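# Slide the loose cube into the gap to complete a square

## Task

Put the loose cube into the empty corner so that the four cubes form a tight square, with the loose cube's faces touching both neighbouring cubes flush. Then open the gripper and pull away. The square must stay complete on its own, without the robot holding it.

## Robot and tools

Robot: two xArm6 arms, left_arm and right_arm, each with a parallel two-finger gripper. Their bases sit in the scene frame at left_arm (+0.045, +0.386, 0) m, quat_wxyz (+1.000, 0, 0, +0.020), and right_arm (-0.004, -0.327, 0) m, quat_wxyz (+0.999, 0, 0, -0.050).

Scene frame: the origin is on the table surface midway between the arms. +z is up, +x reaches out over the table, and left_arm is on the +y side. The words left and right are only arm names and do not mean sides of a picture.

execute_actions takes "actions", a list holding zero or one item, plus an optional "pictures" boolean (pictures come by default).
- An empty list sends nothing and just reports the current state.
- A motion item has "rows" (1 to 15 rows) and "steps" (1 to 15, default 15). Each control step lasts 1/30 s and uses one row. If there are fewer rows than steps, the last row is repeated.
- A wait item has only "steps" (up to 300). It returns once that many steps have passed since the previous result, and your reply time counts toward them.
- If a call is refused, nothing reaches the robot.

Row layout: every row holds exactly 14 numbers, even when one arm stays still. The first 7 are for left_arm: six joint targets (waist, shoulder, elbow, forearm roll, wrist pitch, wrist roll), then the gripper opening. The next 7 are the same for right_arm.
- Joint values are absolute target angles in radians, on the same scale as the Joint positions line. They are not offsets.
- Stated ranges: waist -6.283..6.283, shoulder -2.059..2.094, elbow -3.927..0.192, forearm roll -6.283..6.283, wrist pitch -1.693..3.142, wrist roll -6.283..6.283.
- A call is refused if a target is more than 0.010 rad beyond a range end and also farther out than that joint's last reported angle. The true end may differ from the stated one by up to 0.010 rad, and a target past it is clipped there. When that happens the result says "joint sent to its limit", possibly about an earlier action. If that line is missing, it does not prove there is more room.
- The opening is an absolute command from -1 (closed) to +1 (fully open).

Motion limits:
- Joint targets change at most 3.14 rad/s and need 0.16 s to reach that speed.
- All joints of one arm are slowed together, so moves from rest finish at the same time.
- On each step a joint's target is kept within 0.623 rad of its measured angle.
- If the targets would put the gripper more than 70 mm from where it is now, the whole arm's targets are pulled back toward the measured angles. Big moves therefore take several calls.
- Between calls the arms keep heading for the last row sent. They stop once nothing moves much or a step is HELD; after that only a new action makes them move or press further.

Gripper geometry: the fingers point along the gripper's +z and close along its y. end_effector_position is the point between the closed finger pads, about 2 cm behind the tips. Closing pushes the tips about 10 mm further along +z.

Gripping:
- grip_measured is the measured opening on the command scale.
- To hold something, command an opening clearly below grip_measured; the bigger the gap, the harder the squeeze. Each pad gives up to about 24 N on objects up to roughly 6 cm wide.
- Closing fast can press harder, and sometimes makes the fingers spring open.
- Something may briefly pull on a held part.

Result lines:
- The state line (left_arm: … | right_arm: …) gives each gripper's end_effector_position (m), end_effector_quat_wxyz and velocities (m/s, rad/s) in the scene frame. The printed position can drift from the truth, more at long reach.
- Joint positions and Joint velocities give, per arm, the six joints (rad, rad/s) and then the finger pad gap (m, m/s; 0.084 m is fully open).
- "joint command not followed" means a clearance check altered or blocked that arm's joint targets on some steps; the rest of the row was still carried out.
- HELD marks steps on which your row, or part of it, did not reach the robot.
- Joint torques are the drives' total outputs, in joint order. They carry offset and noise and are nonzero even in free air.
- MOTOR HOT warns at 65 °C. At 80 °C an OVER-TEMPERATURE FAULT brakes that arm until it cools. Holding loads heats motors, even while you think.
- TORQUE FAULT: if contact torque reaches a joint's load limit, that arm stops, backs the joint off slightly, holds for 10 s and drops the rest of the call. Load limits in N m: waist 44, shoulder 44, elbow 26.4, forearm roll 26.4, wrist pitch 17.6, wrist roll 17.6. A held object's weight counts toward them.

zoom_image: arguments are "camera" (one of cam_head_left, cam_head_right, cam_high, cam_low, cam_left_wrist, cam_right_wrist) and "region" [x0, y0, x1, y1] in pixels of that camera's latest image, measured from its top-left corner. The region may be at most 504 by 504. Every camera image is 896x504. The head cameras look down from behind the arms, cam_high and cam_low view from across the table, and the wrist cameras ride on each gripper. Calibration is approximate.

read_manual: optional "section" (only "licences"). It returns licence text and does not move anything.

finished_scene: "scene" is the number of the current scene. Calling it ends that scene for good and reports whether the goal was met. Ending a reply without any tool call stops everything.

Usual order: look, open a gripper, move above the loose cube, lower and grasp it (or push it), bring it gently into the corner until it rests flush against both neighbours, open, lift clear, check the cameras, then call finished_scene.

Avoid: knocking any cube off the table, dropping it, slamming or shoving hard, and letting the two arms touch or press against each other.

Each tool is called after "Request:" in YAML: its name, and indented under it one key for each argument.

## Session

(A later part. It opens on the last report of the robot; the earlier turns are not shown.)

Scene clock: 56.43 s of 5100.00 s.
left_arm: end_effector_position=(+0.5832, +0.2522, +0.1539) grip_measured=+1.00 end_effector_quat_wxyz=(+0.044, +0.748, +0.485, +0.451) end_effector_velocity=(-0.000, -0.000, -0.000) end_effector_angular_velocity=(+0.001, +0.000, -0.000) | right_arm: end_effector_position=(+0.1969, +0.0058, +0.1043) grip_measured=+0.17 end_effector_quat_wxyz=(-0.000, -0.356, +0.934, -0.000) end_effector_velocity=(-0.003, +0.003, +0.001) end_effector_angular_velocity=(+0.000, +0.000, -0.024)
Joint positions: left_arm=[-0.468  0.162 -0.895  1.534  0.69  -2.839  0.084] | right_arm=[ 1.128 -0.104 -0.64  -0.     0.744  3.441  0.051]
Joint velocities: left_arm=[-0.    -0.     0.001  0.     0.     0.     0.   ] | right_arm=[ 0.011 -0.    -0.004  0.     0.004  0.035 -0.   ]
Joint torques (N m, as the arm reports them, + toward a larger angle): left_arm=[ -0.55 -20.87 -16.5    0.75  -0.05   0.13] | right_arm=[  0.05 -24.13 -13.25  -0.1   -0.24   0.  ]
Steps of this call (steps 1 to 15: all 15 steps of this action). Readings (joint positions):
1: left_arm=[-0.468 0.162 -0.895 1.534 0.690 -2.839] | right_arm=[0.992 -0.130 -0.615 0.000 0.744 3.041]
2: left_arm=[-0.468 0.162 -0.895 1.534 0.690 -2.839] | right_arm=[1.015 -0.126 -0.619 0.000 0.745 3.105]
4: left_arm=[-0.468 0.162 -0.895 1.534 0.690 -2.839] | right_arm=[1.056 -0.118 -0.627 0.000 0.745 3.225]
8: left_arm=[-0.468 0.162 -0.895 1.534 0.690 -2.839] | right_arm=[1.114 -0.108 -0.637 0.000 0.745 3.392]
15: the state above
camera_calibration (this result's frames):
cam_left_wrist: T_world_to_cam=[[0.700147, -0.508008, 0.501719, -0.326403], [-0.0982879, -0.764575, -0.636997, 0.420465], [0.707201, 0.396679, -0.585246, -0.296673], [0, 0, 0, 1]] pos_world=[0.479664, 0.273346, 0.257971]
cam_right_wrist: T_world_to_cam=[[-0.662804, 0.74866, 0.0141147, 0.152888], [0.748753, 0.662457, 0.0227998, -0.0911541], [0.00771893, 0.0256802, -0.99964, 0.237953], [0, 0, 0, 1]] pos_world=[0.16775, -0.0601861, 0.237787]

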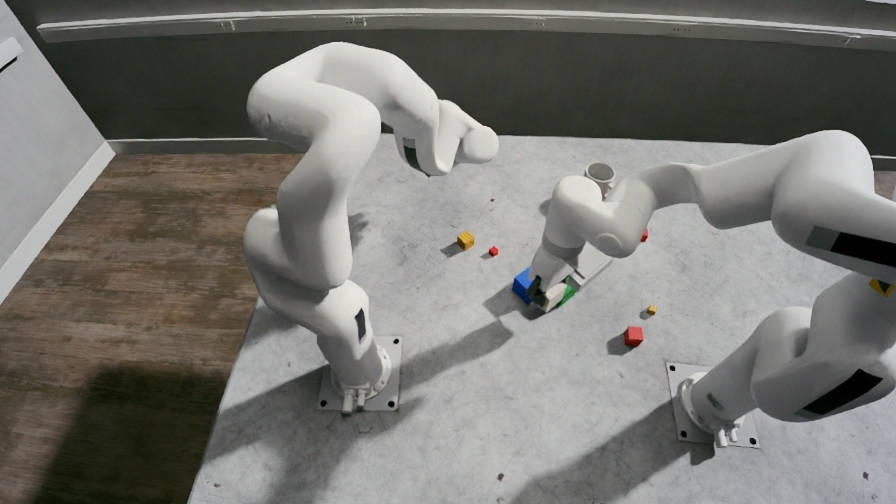

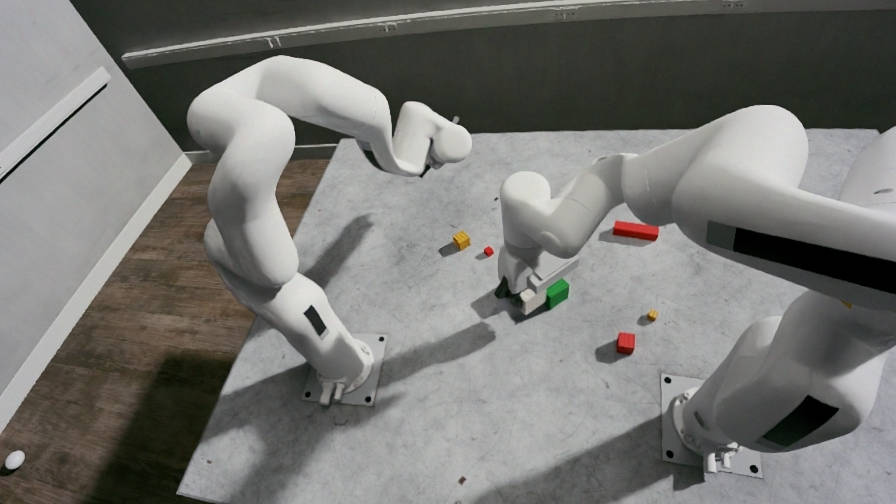

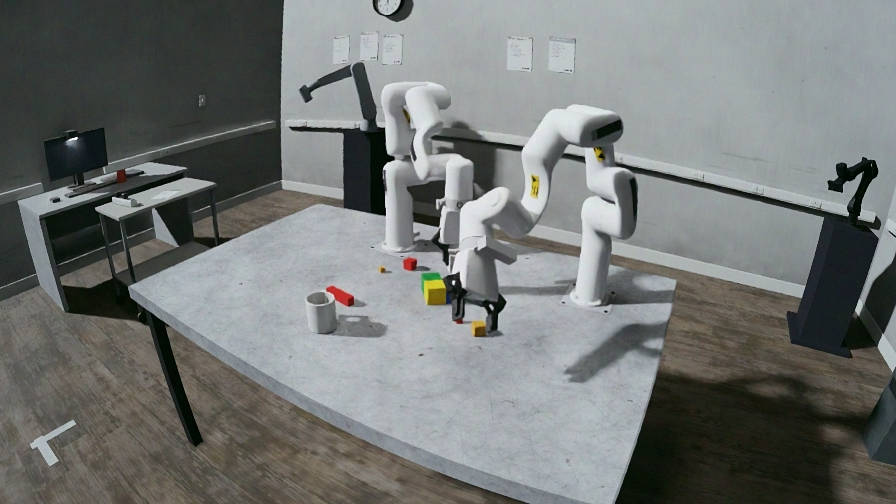

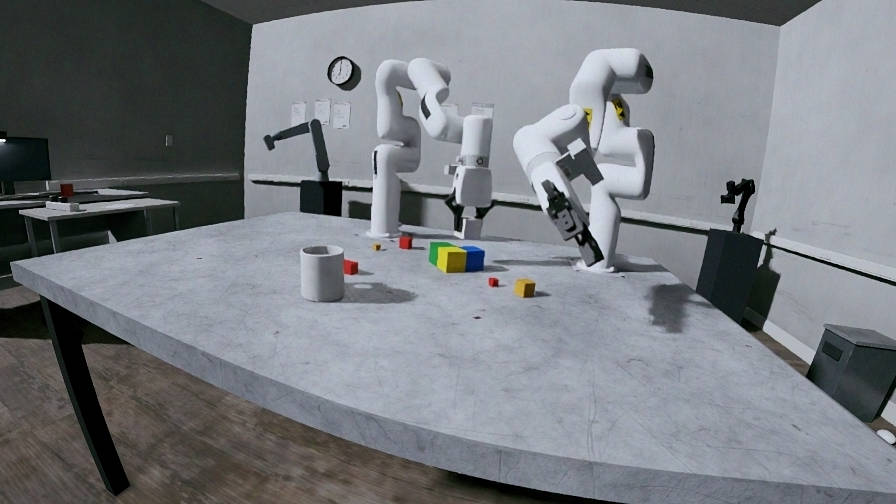

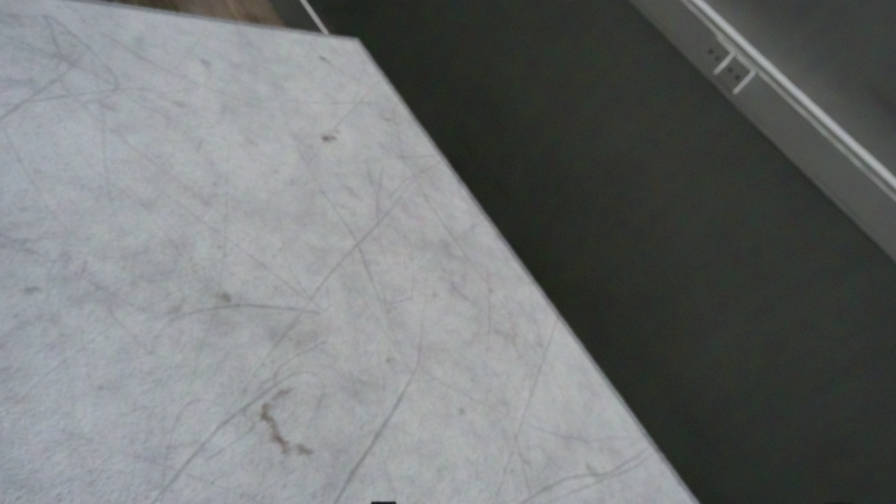

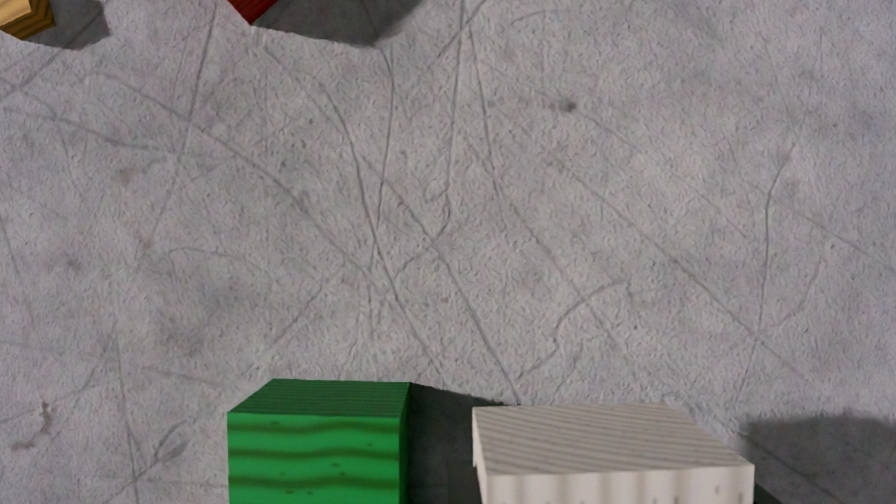

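Request:
execute_actions:
  actions:
    - {"rows":[[-0.468,0.162,-0.895,1.534,0.69,-2.839,1,1.1307,-0.1027,-0.6403,0,0.7430,3.4445,-0.5],[-0.468,0.162,-0.895,1.534,0.69,-2.839,1,1.1308,-0.0962,-0.6393,0,0.7355,3.4446,-0.5],[-0.468,0.162,-0.895,1.534,0.69,-2.839,1,1.1311,-0.0861,-0.6377,0,0.7238,3.4449,-0.5],[-0.468,0.162,-0.895,1.534,0.69,-2.839,1,1.1315,-0.0732,-0.6356,0,0.7088,3.4453,-0.5],[-0.468,0.162,-0.895,1.534,0.69,-2.839,1,1.1319,-0.0580,-0.6332,0,0.6912,3.4457,-0.5],[-0.468,0.162,-0.895,1.534,0.69,-2.839,1,1.1324,-0.0411,-0.6305,0,0.6716,3.4462,-0.5],[-0.468,0.162,-0.895,1.534,0.69,-2.839,1,1.1329,-0.0234,-0.6276,0,0.6510,3.4467,-0.5],[-0.468,0.162,-0.895,1.534,0.69,-2.839,1,1.1333,-0.0052,-0.6247,0,0.6299,3.4471,-0.5],[-0.468,0.162,-0.895,1.534,0.69,-2.839,1,1.1338,0.0125,-0.6218,0,0.6093,3.4476,-0.5],[-0.468,0.162,-0.895,1.534,0.69,-2.839,1,1.1343,0.0294,-0.6191,0,0.5897,3.4481,-0.5],[-0.468,0.162,-0.895,1.534,0.69,-2.839,1,1.1347,0.0446,-0.6167,0,0.5721,3.4485,-0.5],[-0.468,0.162,-0.895,1.534,0.69,-2.839,1,1.1351,0.0575,-0.6146,0,0.5571,3.4489,-0.5],[-0.468,0.162,-0.895,1.534,0.69,-2.839,1,1.1354,0.0676,-0.6130,0,0.5454,3.4492,-0.5],[-0.468,0.162,-0.895,1.534,0.69,-2.839,1,1.1355,0.0741,-0.6120,0,0.5379,3.4493,-0.5],[-0.468,0.162,-0.895,1.534,0.69,-2.839,1,1.1356,0.0764,-0.6116,0,0.5352,3.4494,-0.5]],"steps":15}
  pictures: false

Request:
execute_actions:
  actions:
    - {"steps":16}

Request:
zoom_image:
  camera: "cam_right_wrist"
  region: [180, 360, 680, 504]

Scene clock: 62.03 s of 5100.00 s.
left_arm: end_effector_position=(+0.5832, +0.2522, +0.1539) grip_measured=+1.00 end_effector_quat_wxyz=(+0.044, +0.748, +0.485, +0.451) end_effector_velocity=(-0.000, +0.000, -0.000) end_effector_angular_velocity=(+0.000, +0.001, -0.000) | right_arm: end_effector_position=(+0.1965, +0.0100, +0.0497) grip_measured=+0.17 end_effector_quat_wxyz=(-0.001, -0.356, +0.935, -0.001) end_effector_velocity=(-0.007, -0.005, -0.132) end_effector_angular_velocity=(-0.017, +0.010, -0.001)
Joint positions: left_arm=[-0.468  0.162 -0.895  1.534  0.69  -2.839  0.084] | right_arm=[ 1.135  0.048 -0.615  0.     0.57   3.449  0.051]
Joint velocities: left_arm=[ 0.    -0.001  0.001  0.    -0.001 -0.    -0.   ] | right_arm=[ 0.009  0.362  0.064 -0.    -0.406  0.01   0.   ]
Joint torques (N m, as the arm reports them, + toward a larger angle): left_arm=[ -0.49 -20.96 -16.38   0.72  -0.1    0.13] | right_arm=[ -0.27 -26.94 -12.19  -0.41  -1.52  -0.01]
Steps of this call (steps 1 to 15: the robot went on to your last target; steps 16 to 90: nothing new was sent; then 2.10 s passed at rest; steps 91 to 105: all 15 steps of this action). Readings (joint positions):
91: left_arm=[-0.468 0.162 -0.895 1.534 0.690 -2.839] | right_arm=[1.131 -0.105 -0.641 -0.000 0.746 3.444]
92: left_arm=[-0.468 0.162 -0.895 1.534 0.690 -2.839] | right_arm=[1.131 -0.105 -0.641 -0.000 0.745 3.444]
94: left_arm=[-0.468 0.162 -0.895 1.534 0.690 -2.839] | right_arm=[1.131 -0.100 -0.640 -0.000 0.738 3.445]
98: left_arm=[-0.468 0.162 -0.895 1.534 0.690 -2.839] | right_arm=[1.132 -0.061 -0.634 -0.000 0.693 3.446]
105: the state above

Scene clock: 62.57 s of 5100.00 s.
left_arm: end_effector_position=(+0.5832, +0.2522, +0.1539) grip_measured=+1.00 end_effector_quat_wxyz=(+0.044, +0.748, +0.485, +0.451) end_effector_velocity=(+0.000, +0.001, +0.001) end_effector_angular_velocity=(+0.001, -0.001, +0.001) | right_arm: end_effector_position=(+0.1966, +0.0109, +0.0402) grip_measured=+0.17 end_effector_quat_wxyz=(+0.000, -0.356, +0.935, +0.000) end_effector_velocity=(-0.000, -0.000, -0.001) end_effector_angular_velocity=(-0.001, +0.001, +0.000)
Joint positions: left_arm=[-0.468  0.162 -0.895  1.534  0.69  -2.839  0.084] | right_arm=[ 1.136  0.076 -0.612 -0.     0.535  3.449  0.051]
Joint velocities: left_arm=[ 0.001 -0.001  0.     0.001  0.001 -0.     0.   ] | right_arm=[-0.     0.002  0.     0.    -0.001 -0.    -0.   ]
Joint torques (N m, as the arm reports them, + toward a larger angle): left_arm=[ -0.32 -20.93 -16.48   0.81   0.01   0.21] | right_arm=[  0.25 -22.64 -10.93  -0.85  -1.71  -0.06]
Steps of this call (steps 1 to 16: the robot went on to your last target). Readings (joint positions):
1: left_arm=[-0.468 0.162 -0.895 1.534 0.690 -2.839] | right_arm=[1.135 0.058 -0.613 0.000 0.559 3.449]
2: left_arm=[-0.468 0.162 -0.895 1.534 0.690 -2.839] | right_arm=[1.135 0.066 -0.612 0.000 0.551 3.449]
4: left_arm=[-0.468 0.162 -0.895 1.534 0.690 -2.839] | right_arm=[1.135 0.072 -0.612 0.000 0.542 3.449]
8: left_arm=[-0.468 0.162 -0.895 1.534 0.690 -2.839] | right_arm=[1.136 0.075 -0.612 -0.000 0.536 3.449]
16: the state above
camera_calibration (this result's frames):
cam_left_wrist: T_world_to_cam=[[0.700147, -0.508008, 0.501719, -0.326403], [-0.0982881, -0.764574, -0.636997, 0.420465], [0.707201, 0.396679, -0.585246, -0.296673], [0, 0, 0, 1]] pos_world=[0.479664, 0.273346, 0.257971]
cam_right_wrist: T_world_to_cam=[[-0.661907, 0.749442, 0.0146718, 0.149614], [0.74954, 0.661522, 0.0240442, -0.0930055], [0.00831401, 0.0269122, -0.999603, 0.173622], [0, 0, 0, 1]] pos_world=[0.167298, -0.0552743, 0.173595]

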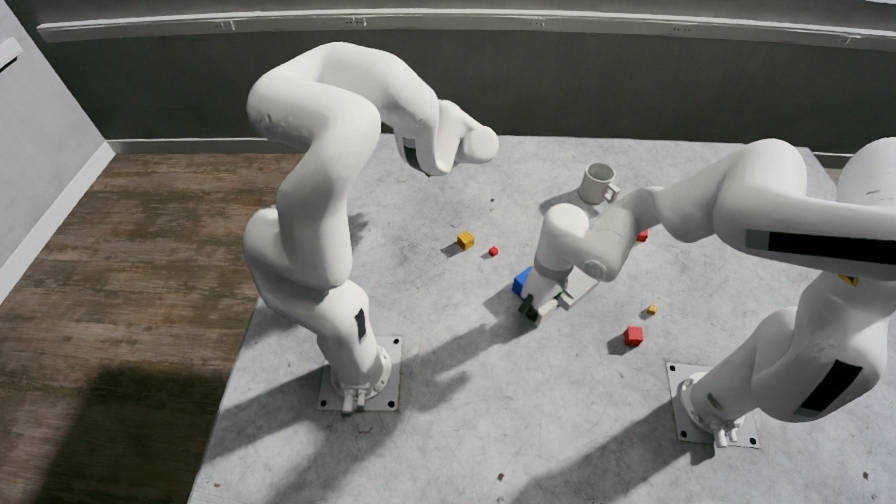

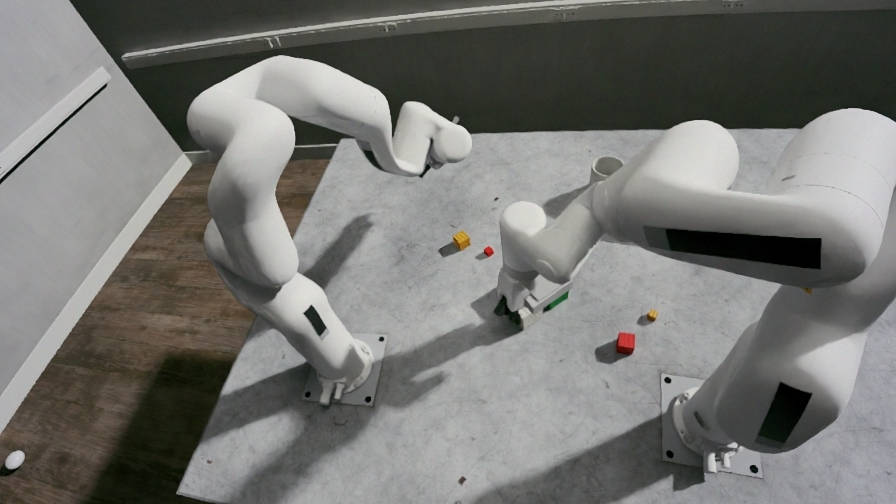

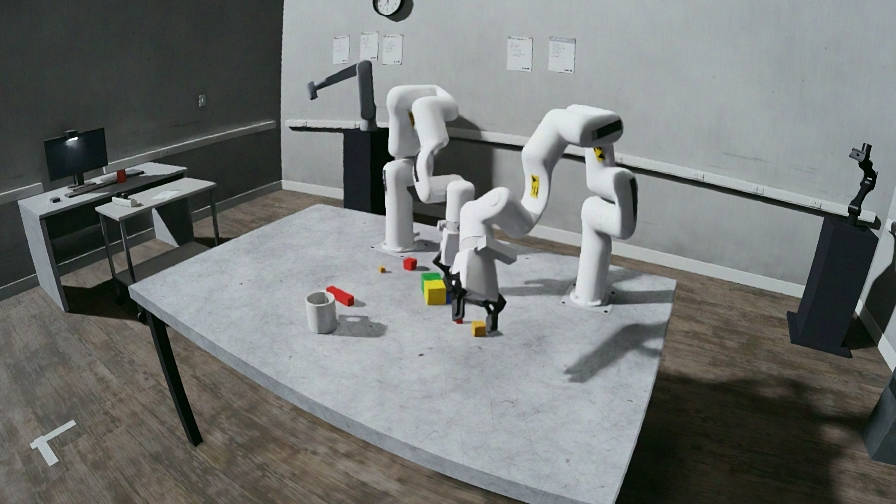

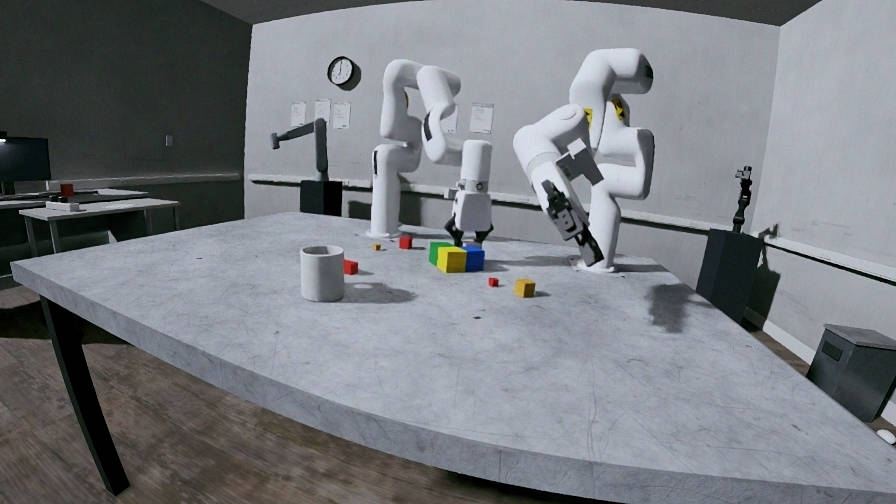

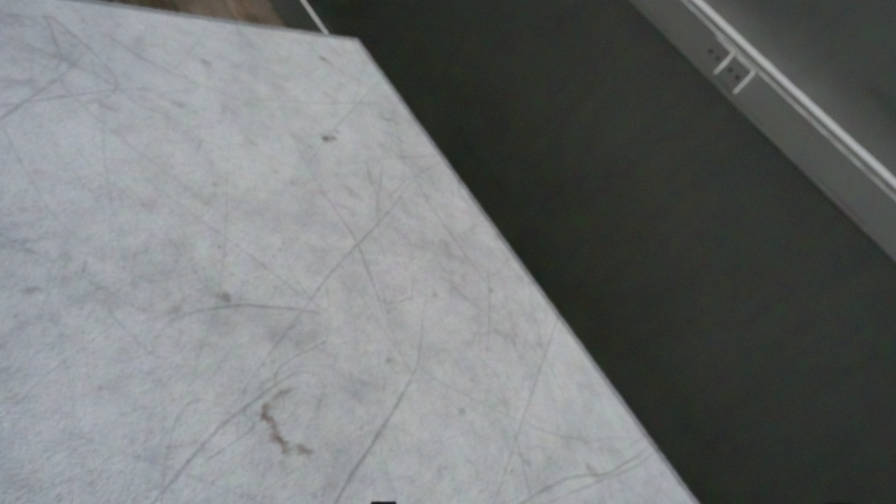

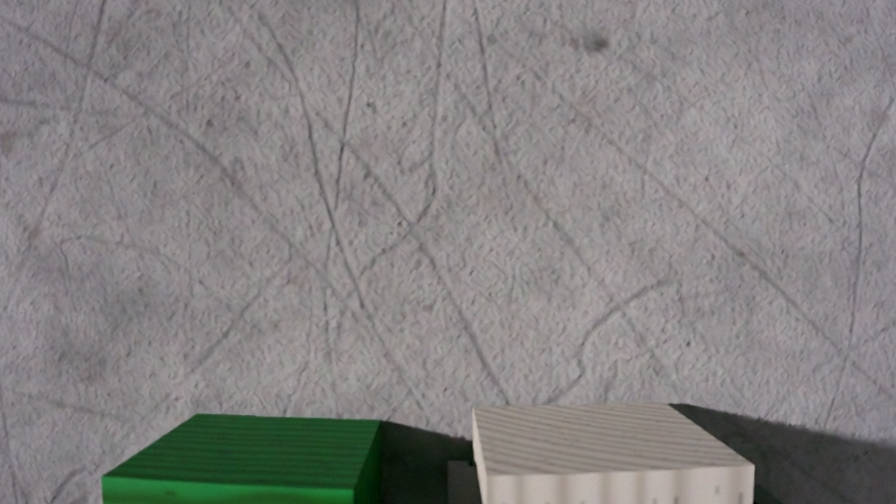

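Region (180, 360, 680, 504) of cam_right_wrist's 896x504 image, scaled by 1.008, with more detail than that image has; it fills the top 145 rows of this view, and the rest is white.

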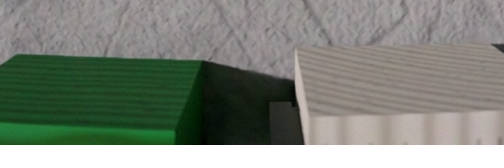

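Request:
zoom_image:
  camera: "cam_right_wrist"
  region: [360, 380, 486, 450]

Request:
zoom_image:
  camera: "cam_right_wrist"
  region: [160, 380, 286, 450]

Request:
zoom_image:
  camera: "cam_right_wrist"
  region: [590, 380, 716, 450]

Region (360, 380, 486, 450) of cam_right_wrist's 896x504 image, scaled by 4.000, with more detail than that image has.

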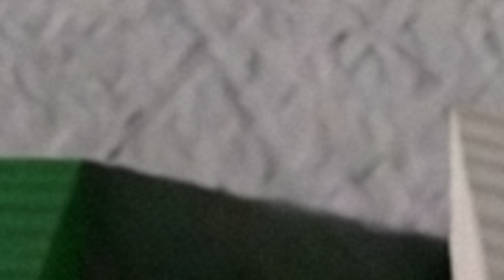

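Region (160, 380, 286, 450) of cam_right_wrist's 896x504 image, scaled by 4.000, with more detail than that image has.

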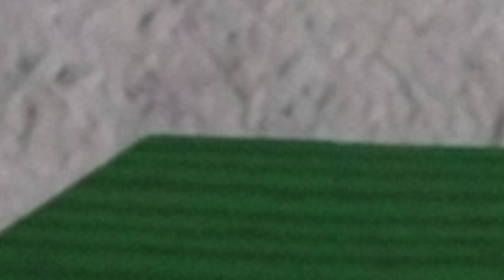

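Region (590, 380, 716, 450) of cam_right_wrist's 896x504 image, scaled by 4.000, with more detail than that image has.

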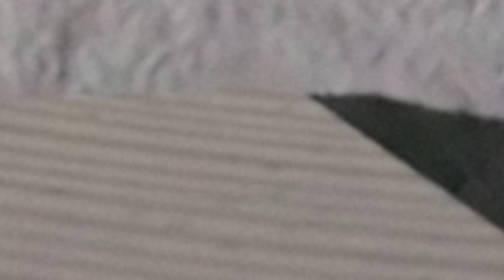

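Request:
execute_actions:
  actions:
    - {"rows":[[-0.468,0.162,-0.895,1.534,0.69,-2.839,1,1.1355,0.0770,-0.6120,0,0.5350,3.4497,-0.5],[-0.468,0.162,-0.895,1.534,0.69,-2.839,1,1.1352,0.0788,-0.6132,0,0.5344,3.4505,-0.5],[-0.468,0.162,-0.895,1.534,0.69,-2.839,1,1.1348,0.0814,-0.6150,0,0.5336,3.4516,-0.5],[-0.468,0.162,-0.895,1.534,0.69,-2.839,1,1.1343,0.0845,-0.6171,0,0.5326,3.4530,-0.5],[-0.468,0.162,-0.895,1.534,0.69,-2.839,1,1.1337,0.0880,-0.6195,0,0.5315,3.4545,-0.5],[-0.468,0.162,-0.895,1.534,0.69,-2.839,1,1.1331,0.0914,-0.6218,0,0.5304,3.4560,-0.5],[-0.468,0.162,-0.895,1.534,0.69,-2.839,1,1.1326,0.0945,-0.6239,0,0.5294,3.4574,-0.5],[-0.468,0.162,-0.895,1.534,0.69,-2.839,1,1.1322,0.0971,-0.6257,0,0.5286,3.4585,-0.5],[-0.468,0.162,-0.895,1.534,0.69,-2.839,1,1.1319,0.0989,-0.6269,0,0.5280,3.4593,-0.5],[-0.468,0.162,-0.895,1.534,0.69,-2.839,1,1.1318,0.0995,-0.6273,0,0.5278,3.4596,-0.5]],"steps":15}
  pictures: false

Request:
execute_actions:
  actions:
    - {"steps":10}

Request:
zoom_image:
  camera: "cam_right_wrist"
  region: [360, 380, 486, 450]

Request:
zoom_image:
  camera: "cam_right_wrist"
  region: [160, 380, 286, 450]

Scene clock: 69.57 s of 5100.00 s.
left_arm: end_effector_position=(+0.5832, +0.2522, +0.1539) grip_measured=+1.00 end_effector_quat_wxyz=(+0.044, +0.748, +0.485, +0.451) end_effector_velocity=(+0.000, -0.000, +0.000) end_effector_angular_velocity=(-0.001, -0.000, +0.001) | right_arm: end_effector_position=(+0.2001, +0.0138, +0.0365) grip_measured=+0.17 end_effector_quat_wxyz=(-0.000, -0.350, +0.937, -0.000) end_effector_velocity=(+0.002, +0.002, -0.001) end_effector_angular_velocity=(+0.002, -0.001, -0.006)
Joint positions: left_arm=[-0.468  0.162 -0.895  1.534  0.69  -2.839  0.084] | right_arm=[ 1.132  0.099 -0.627  0.     0.528  3.459  0.051]
Joint velocities: left_arm=[-0.    -0.    -0.001 -0.001  0.    -0.     0.   ] | right_arm=[-0.002  0.007 -0.006  0.    -0.003  0.004 -0.   ]
Joint torques (N m, as the arm reports them, + toward a larger angle): left_arm=[ -0.4  -21.11 -16.41   0.7    0.     0.14] | right_arm=[ -0.52 -23.46 -11.04  -0.48  -1.49  -0.13]
Steps of this call (steps 1 to 15: the robot went on to your last target; steps 16 to 90: nothing new was sent; then 3.50 s passed at rest; steps 91 to 105: all 15 steps of this action). Readings (joint positions):
91: left_arm=[-0.468 0.162 -0.895 1.534 0.690 -2.839] | right_arm=[1.136 0.076 -0.612 0.000 0.535 3.449]
92: left_arm=[-0.468 0.162 -0.895 1.534 0.690 -2.839] | right_arm=[1.136 0.077 -0.612 0.000 0.535 3.449]
94: left_arm=[-0.468 0.162 -0.895 1.534 0.690 -2.839] | right_arm=[1.135 0.078 -0.613 -0.000 0.535 3.450]
98: left_arm=[-0.468 0.162 -0.895 1.534 0.690 -2.839] | right_arm=[1.134 0.088 -0.619 -0.000 0.531 3.454]
105: the state above

Scene clock: 69.90 s of 5100.00 s.
left_arm: end_effector_position=(+0.5832, +0.2522, +0.1539) grip_measured=+1.00 end_effector_quat_wxyz=(+0.044, +0.748, +0.485, +0.451) end_effector_velocity=(-0.001, +0.000, -0.000) end_effector_angular_velocity=(+0.000, +0.001, -0.000) | right_arm: end_effector_position=(+0.2002, +0.0139, +0.0364) grip_measured=+0.17 end_effector_quat_wxyz=(+0.000, -0.349, +0.937, +0.000) end_effector_velocity=(+0.001, -0.000, +0.000) end_effector_angular_velocity=(+0.000, -0.000, -0.001)
Joint positions: left_arm=[-0.468  0.162 -0.895  1.534  0.69  -2.839  0.084] | right_arm=[ 1.132  0.099 -0.627 -0.     0.528  3.46   0.051]
Joint velocities: left_arm=[ 0.    -0.001  0.002  0.001 -0.001 -0.    -0.   ] | right_arm=[-0.001  0.    -0.001 -0.    -0.     0.     0.   ]
Joint torques (N m, as the arm reports them, + toward a larger angle): left_arm=[ -0.09 -21.06 -16.41   0.8    0.01   0.24] | right_arm=[ -0.48 -24.12 -11.03   0.1   -1.45   0.05]
Steps of this call (steps 1 to 10: the robot went on to your last target). Readings (joint positions):
1: left_arm=[-0.468 0.162 -0.895 1.534 0.690 -2.839] | right_arm=[1.132 0.099 -0.627 -0.000 0.528 3.459]
2: left_arm=[-0.468 0.162 -0.895 1.534 0.690 -2.839] | right_arm=[1.132 0.099 -0.627 -0.000 0.528 3.459]
4: left_arm=[-0.468 0.162 -0.895 1.534 0.690 -2.839] | right_arm=[1.132 0.099 -0.627 -0.000 0.528 3.460]
8: left_arm=[-0.468 0.162 -0.895 1.534 0.690 -2.839] | right_arm=[1.132 0.099 -0.627 -0.000 0.528 3.460]
10: the state above
camera_calibration (this result's frames):
cam_left_wrist: T_world_to_cam=[[0.700147, -0.508008, 0.501719, -0.326403], [-0.0982883, -0.764574, -0.636997, 0.420465], [0.707201, 0.396679, -0.585246, -0.296673], [0, 0, 0, 1]] pos_world=[0.479664, 0.273346, 0.257971]
cam_right_wrist: T_world_to_cam=[[-0.651366, 0.758624, 0.0145643, 0.147506], [0.758716, 0.65099, 0.0237091, -0.0992622], [0.00850508, 0.0264935, -0.999613, 0.169747], [0, 0, 0, 1]] pos_world=[0.169948, -0.05178, 0.169886]

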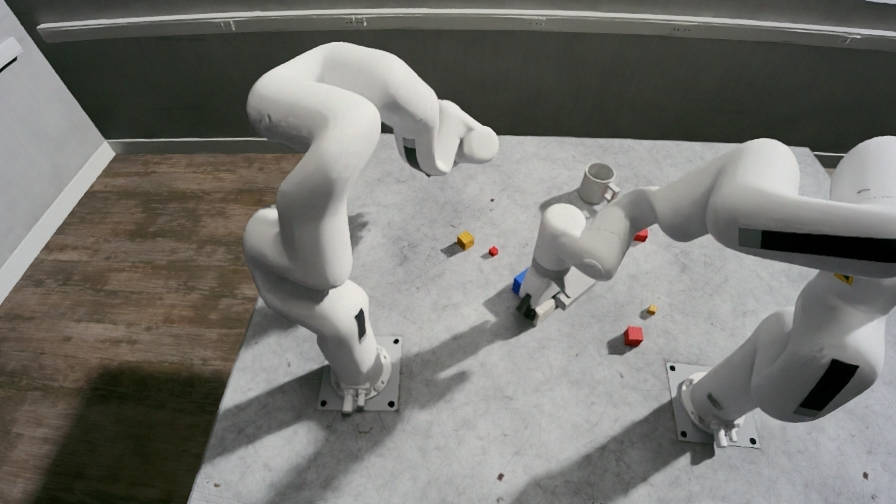

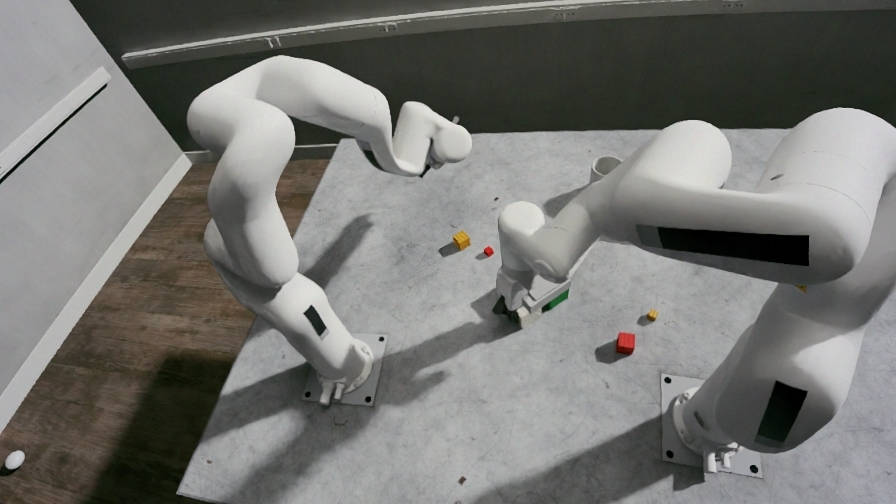

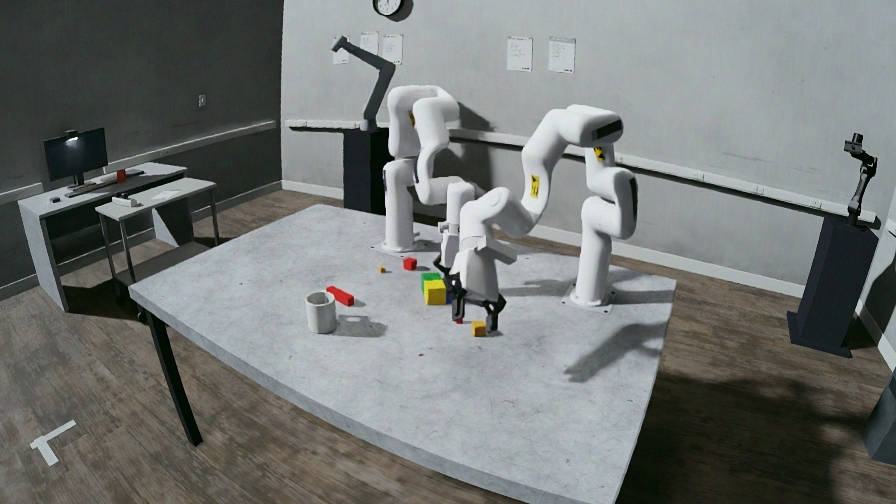

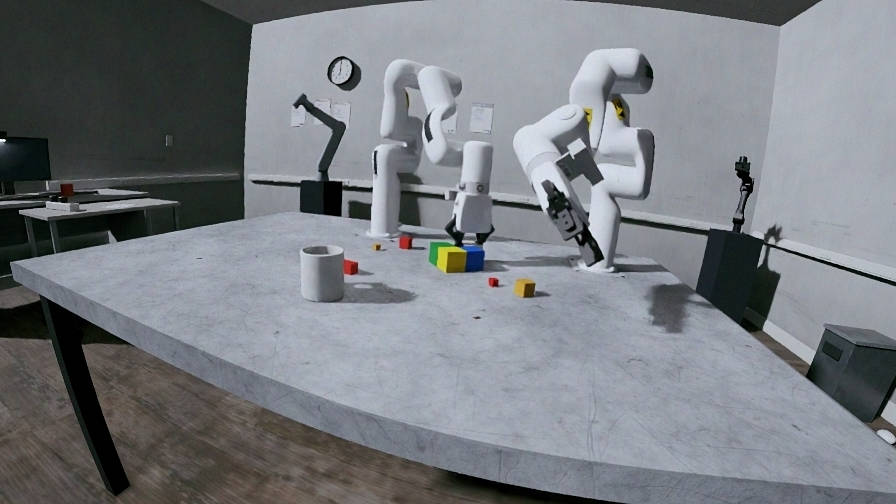

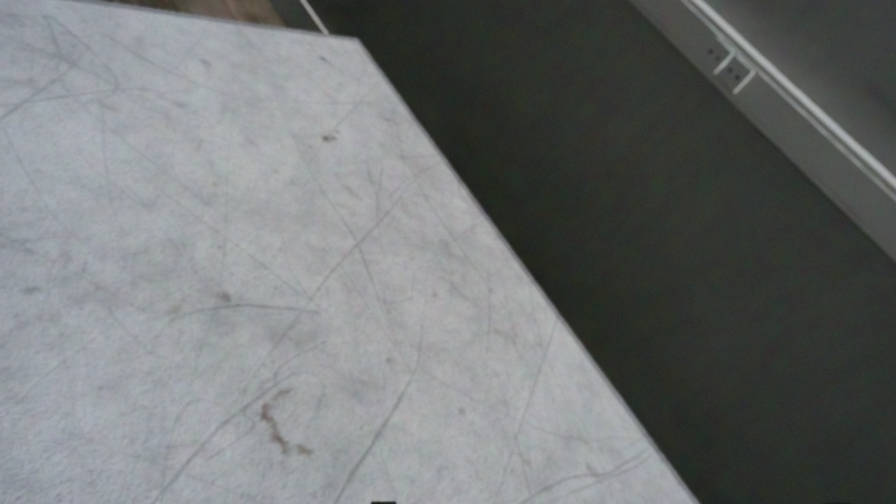

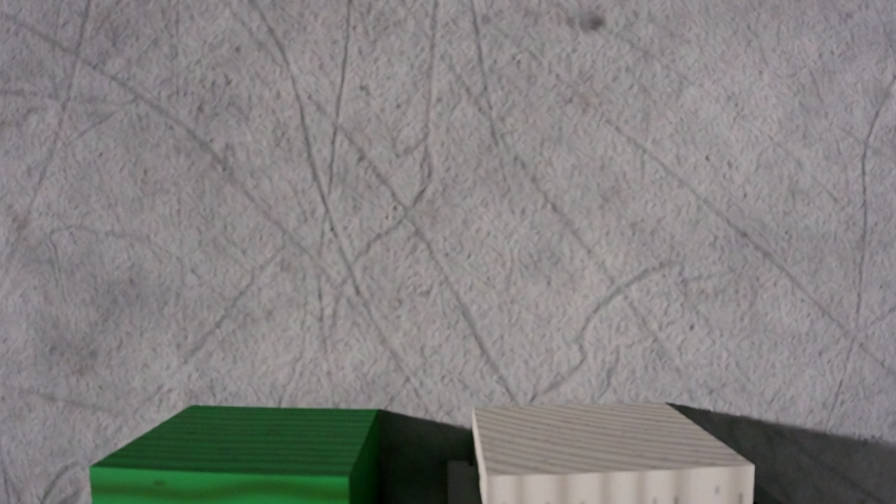

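Region (360, 380, 486, 450) of cam_right_wrist's 896x504 image, scaled by 4.000, with more detail than that image has.

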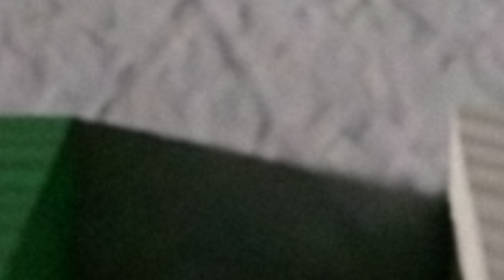

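Region (160, 380, 286, 450) of cam_right_wrist's 896x504 image, scaled by 4.000, with more detail than that image has.

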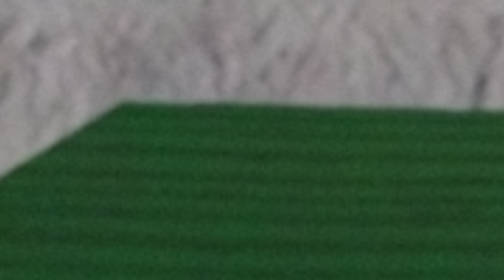

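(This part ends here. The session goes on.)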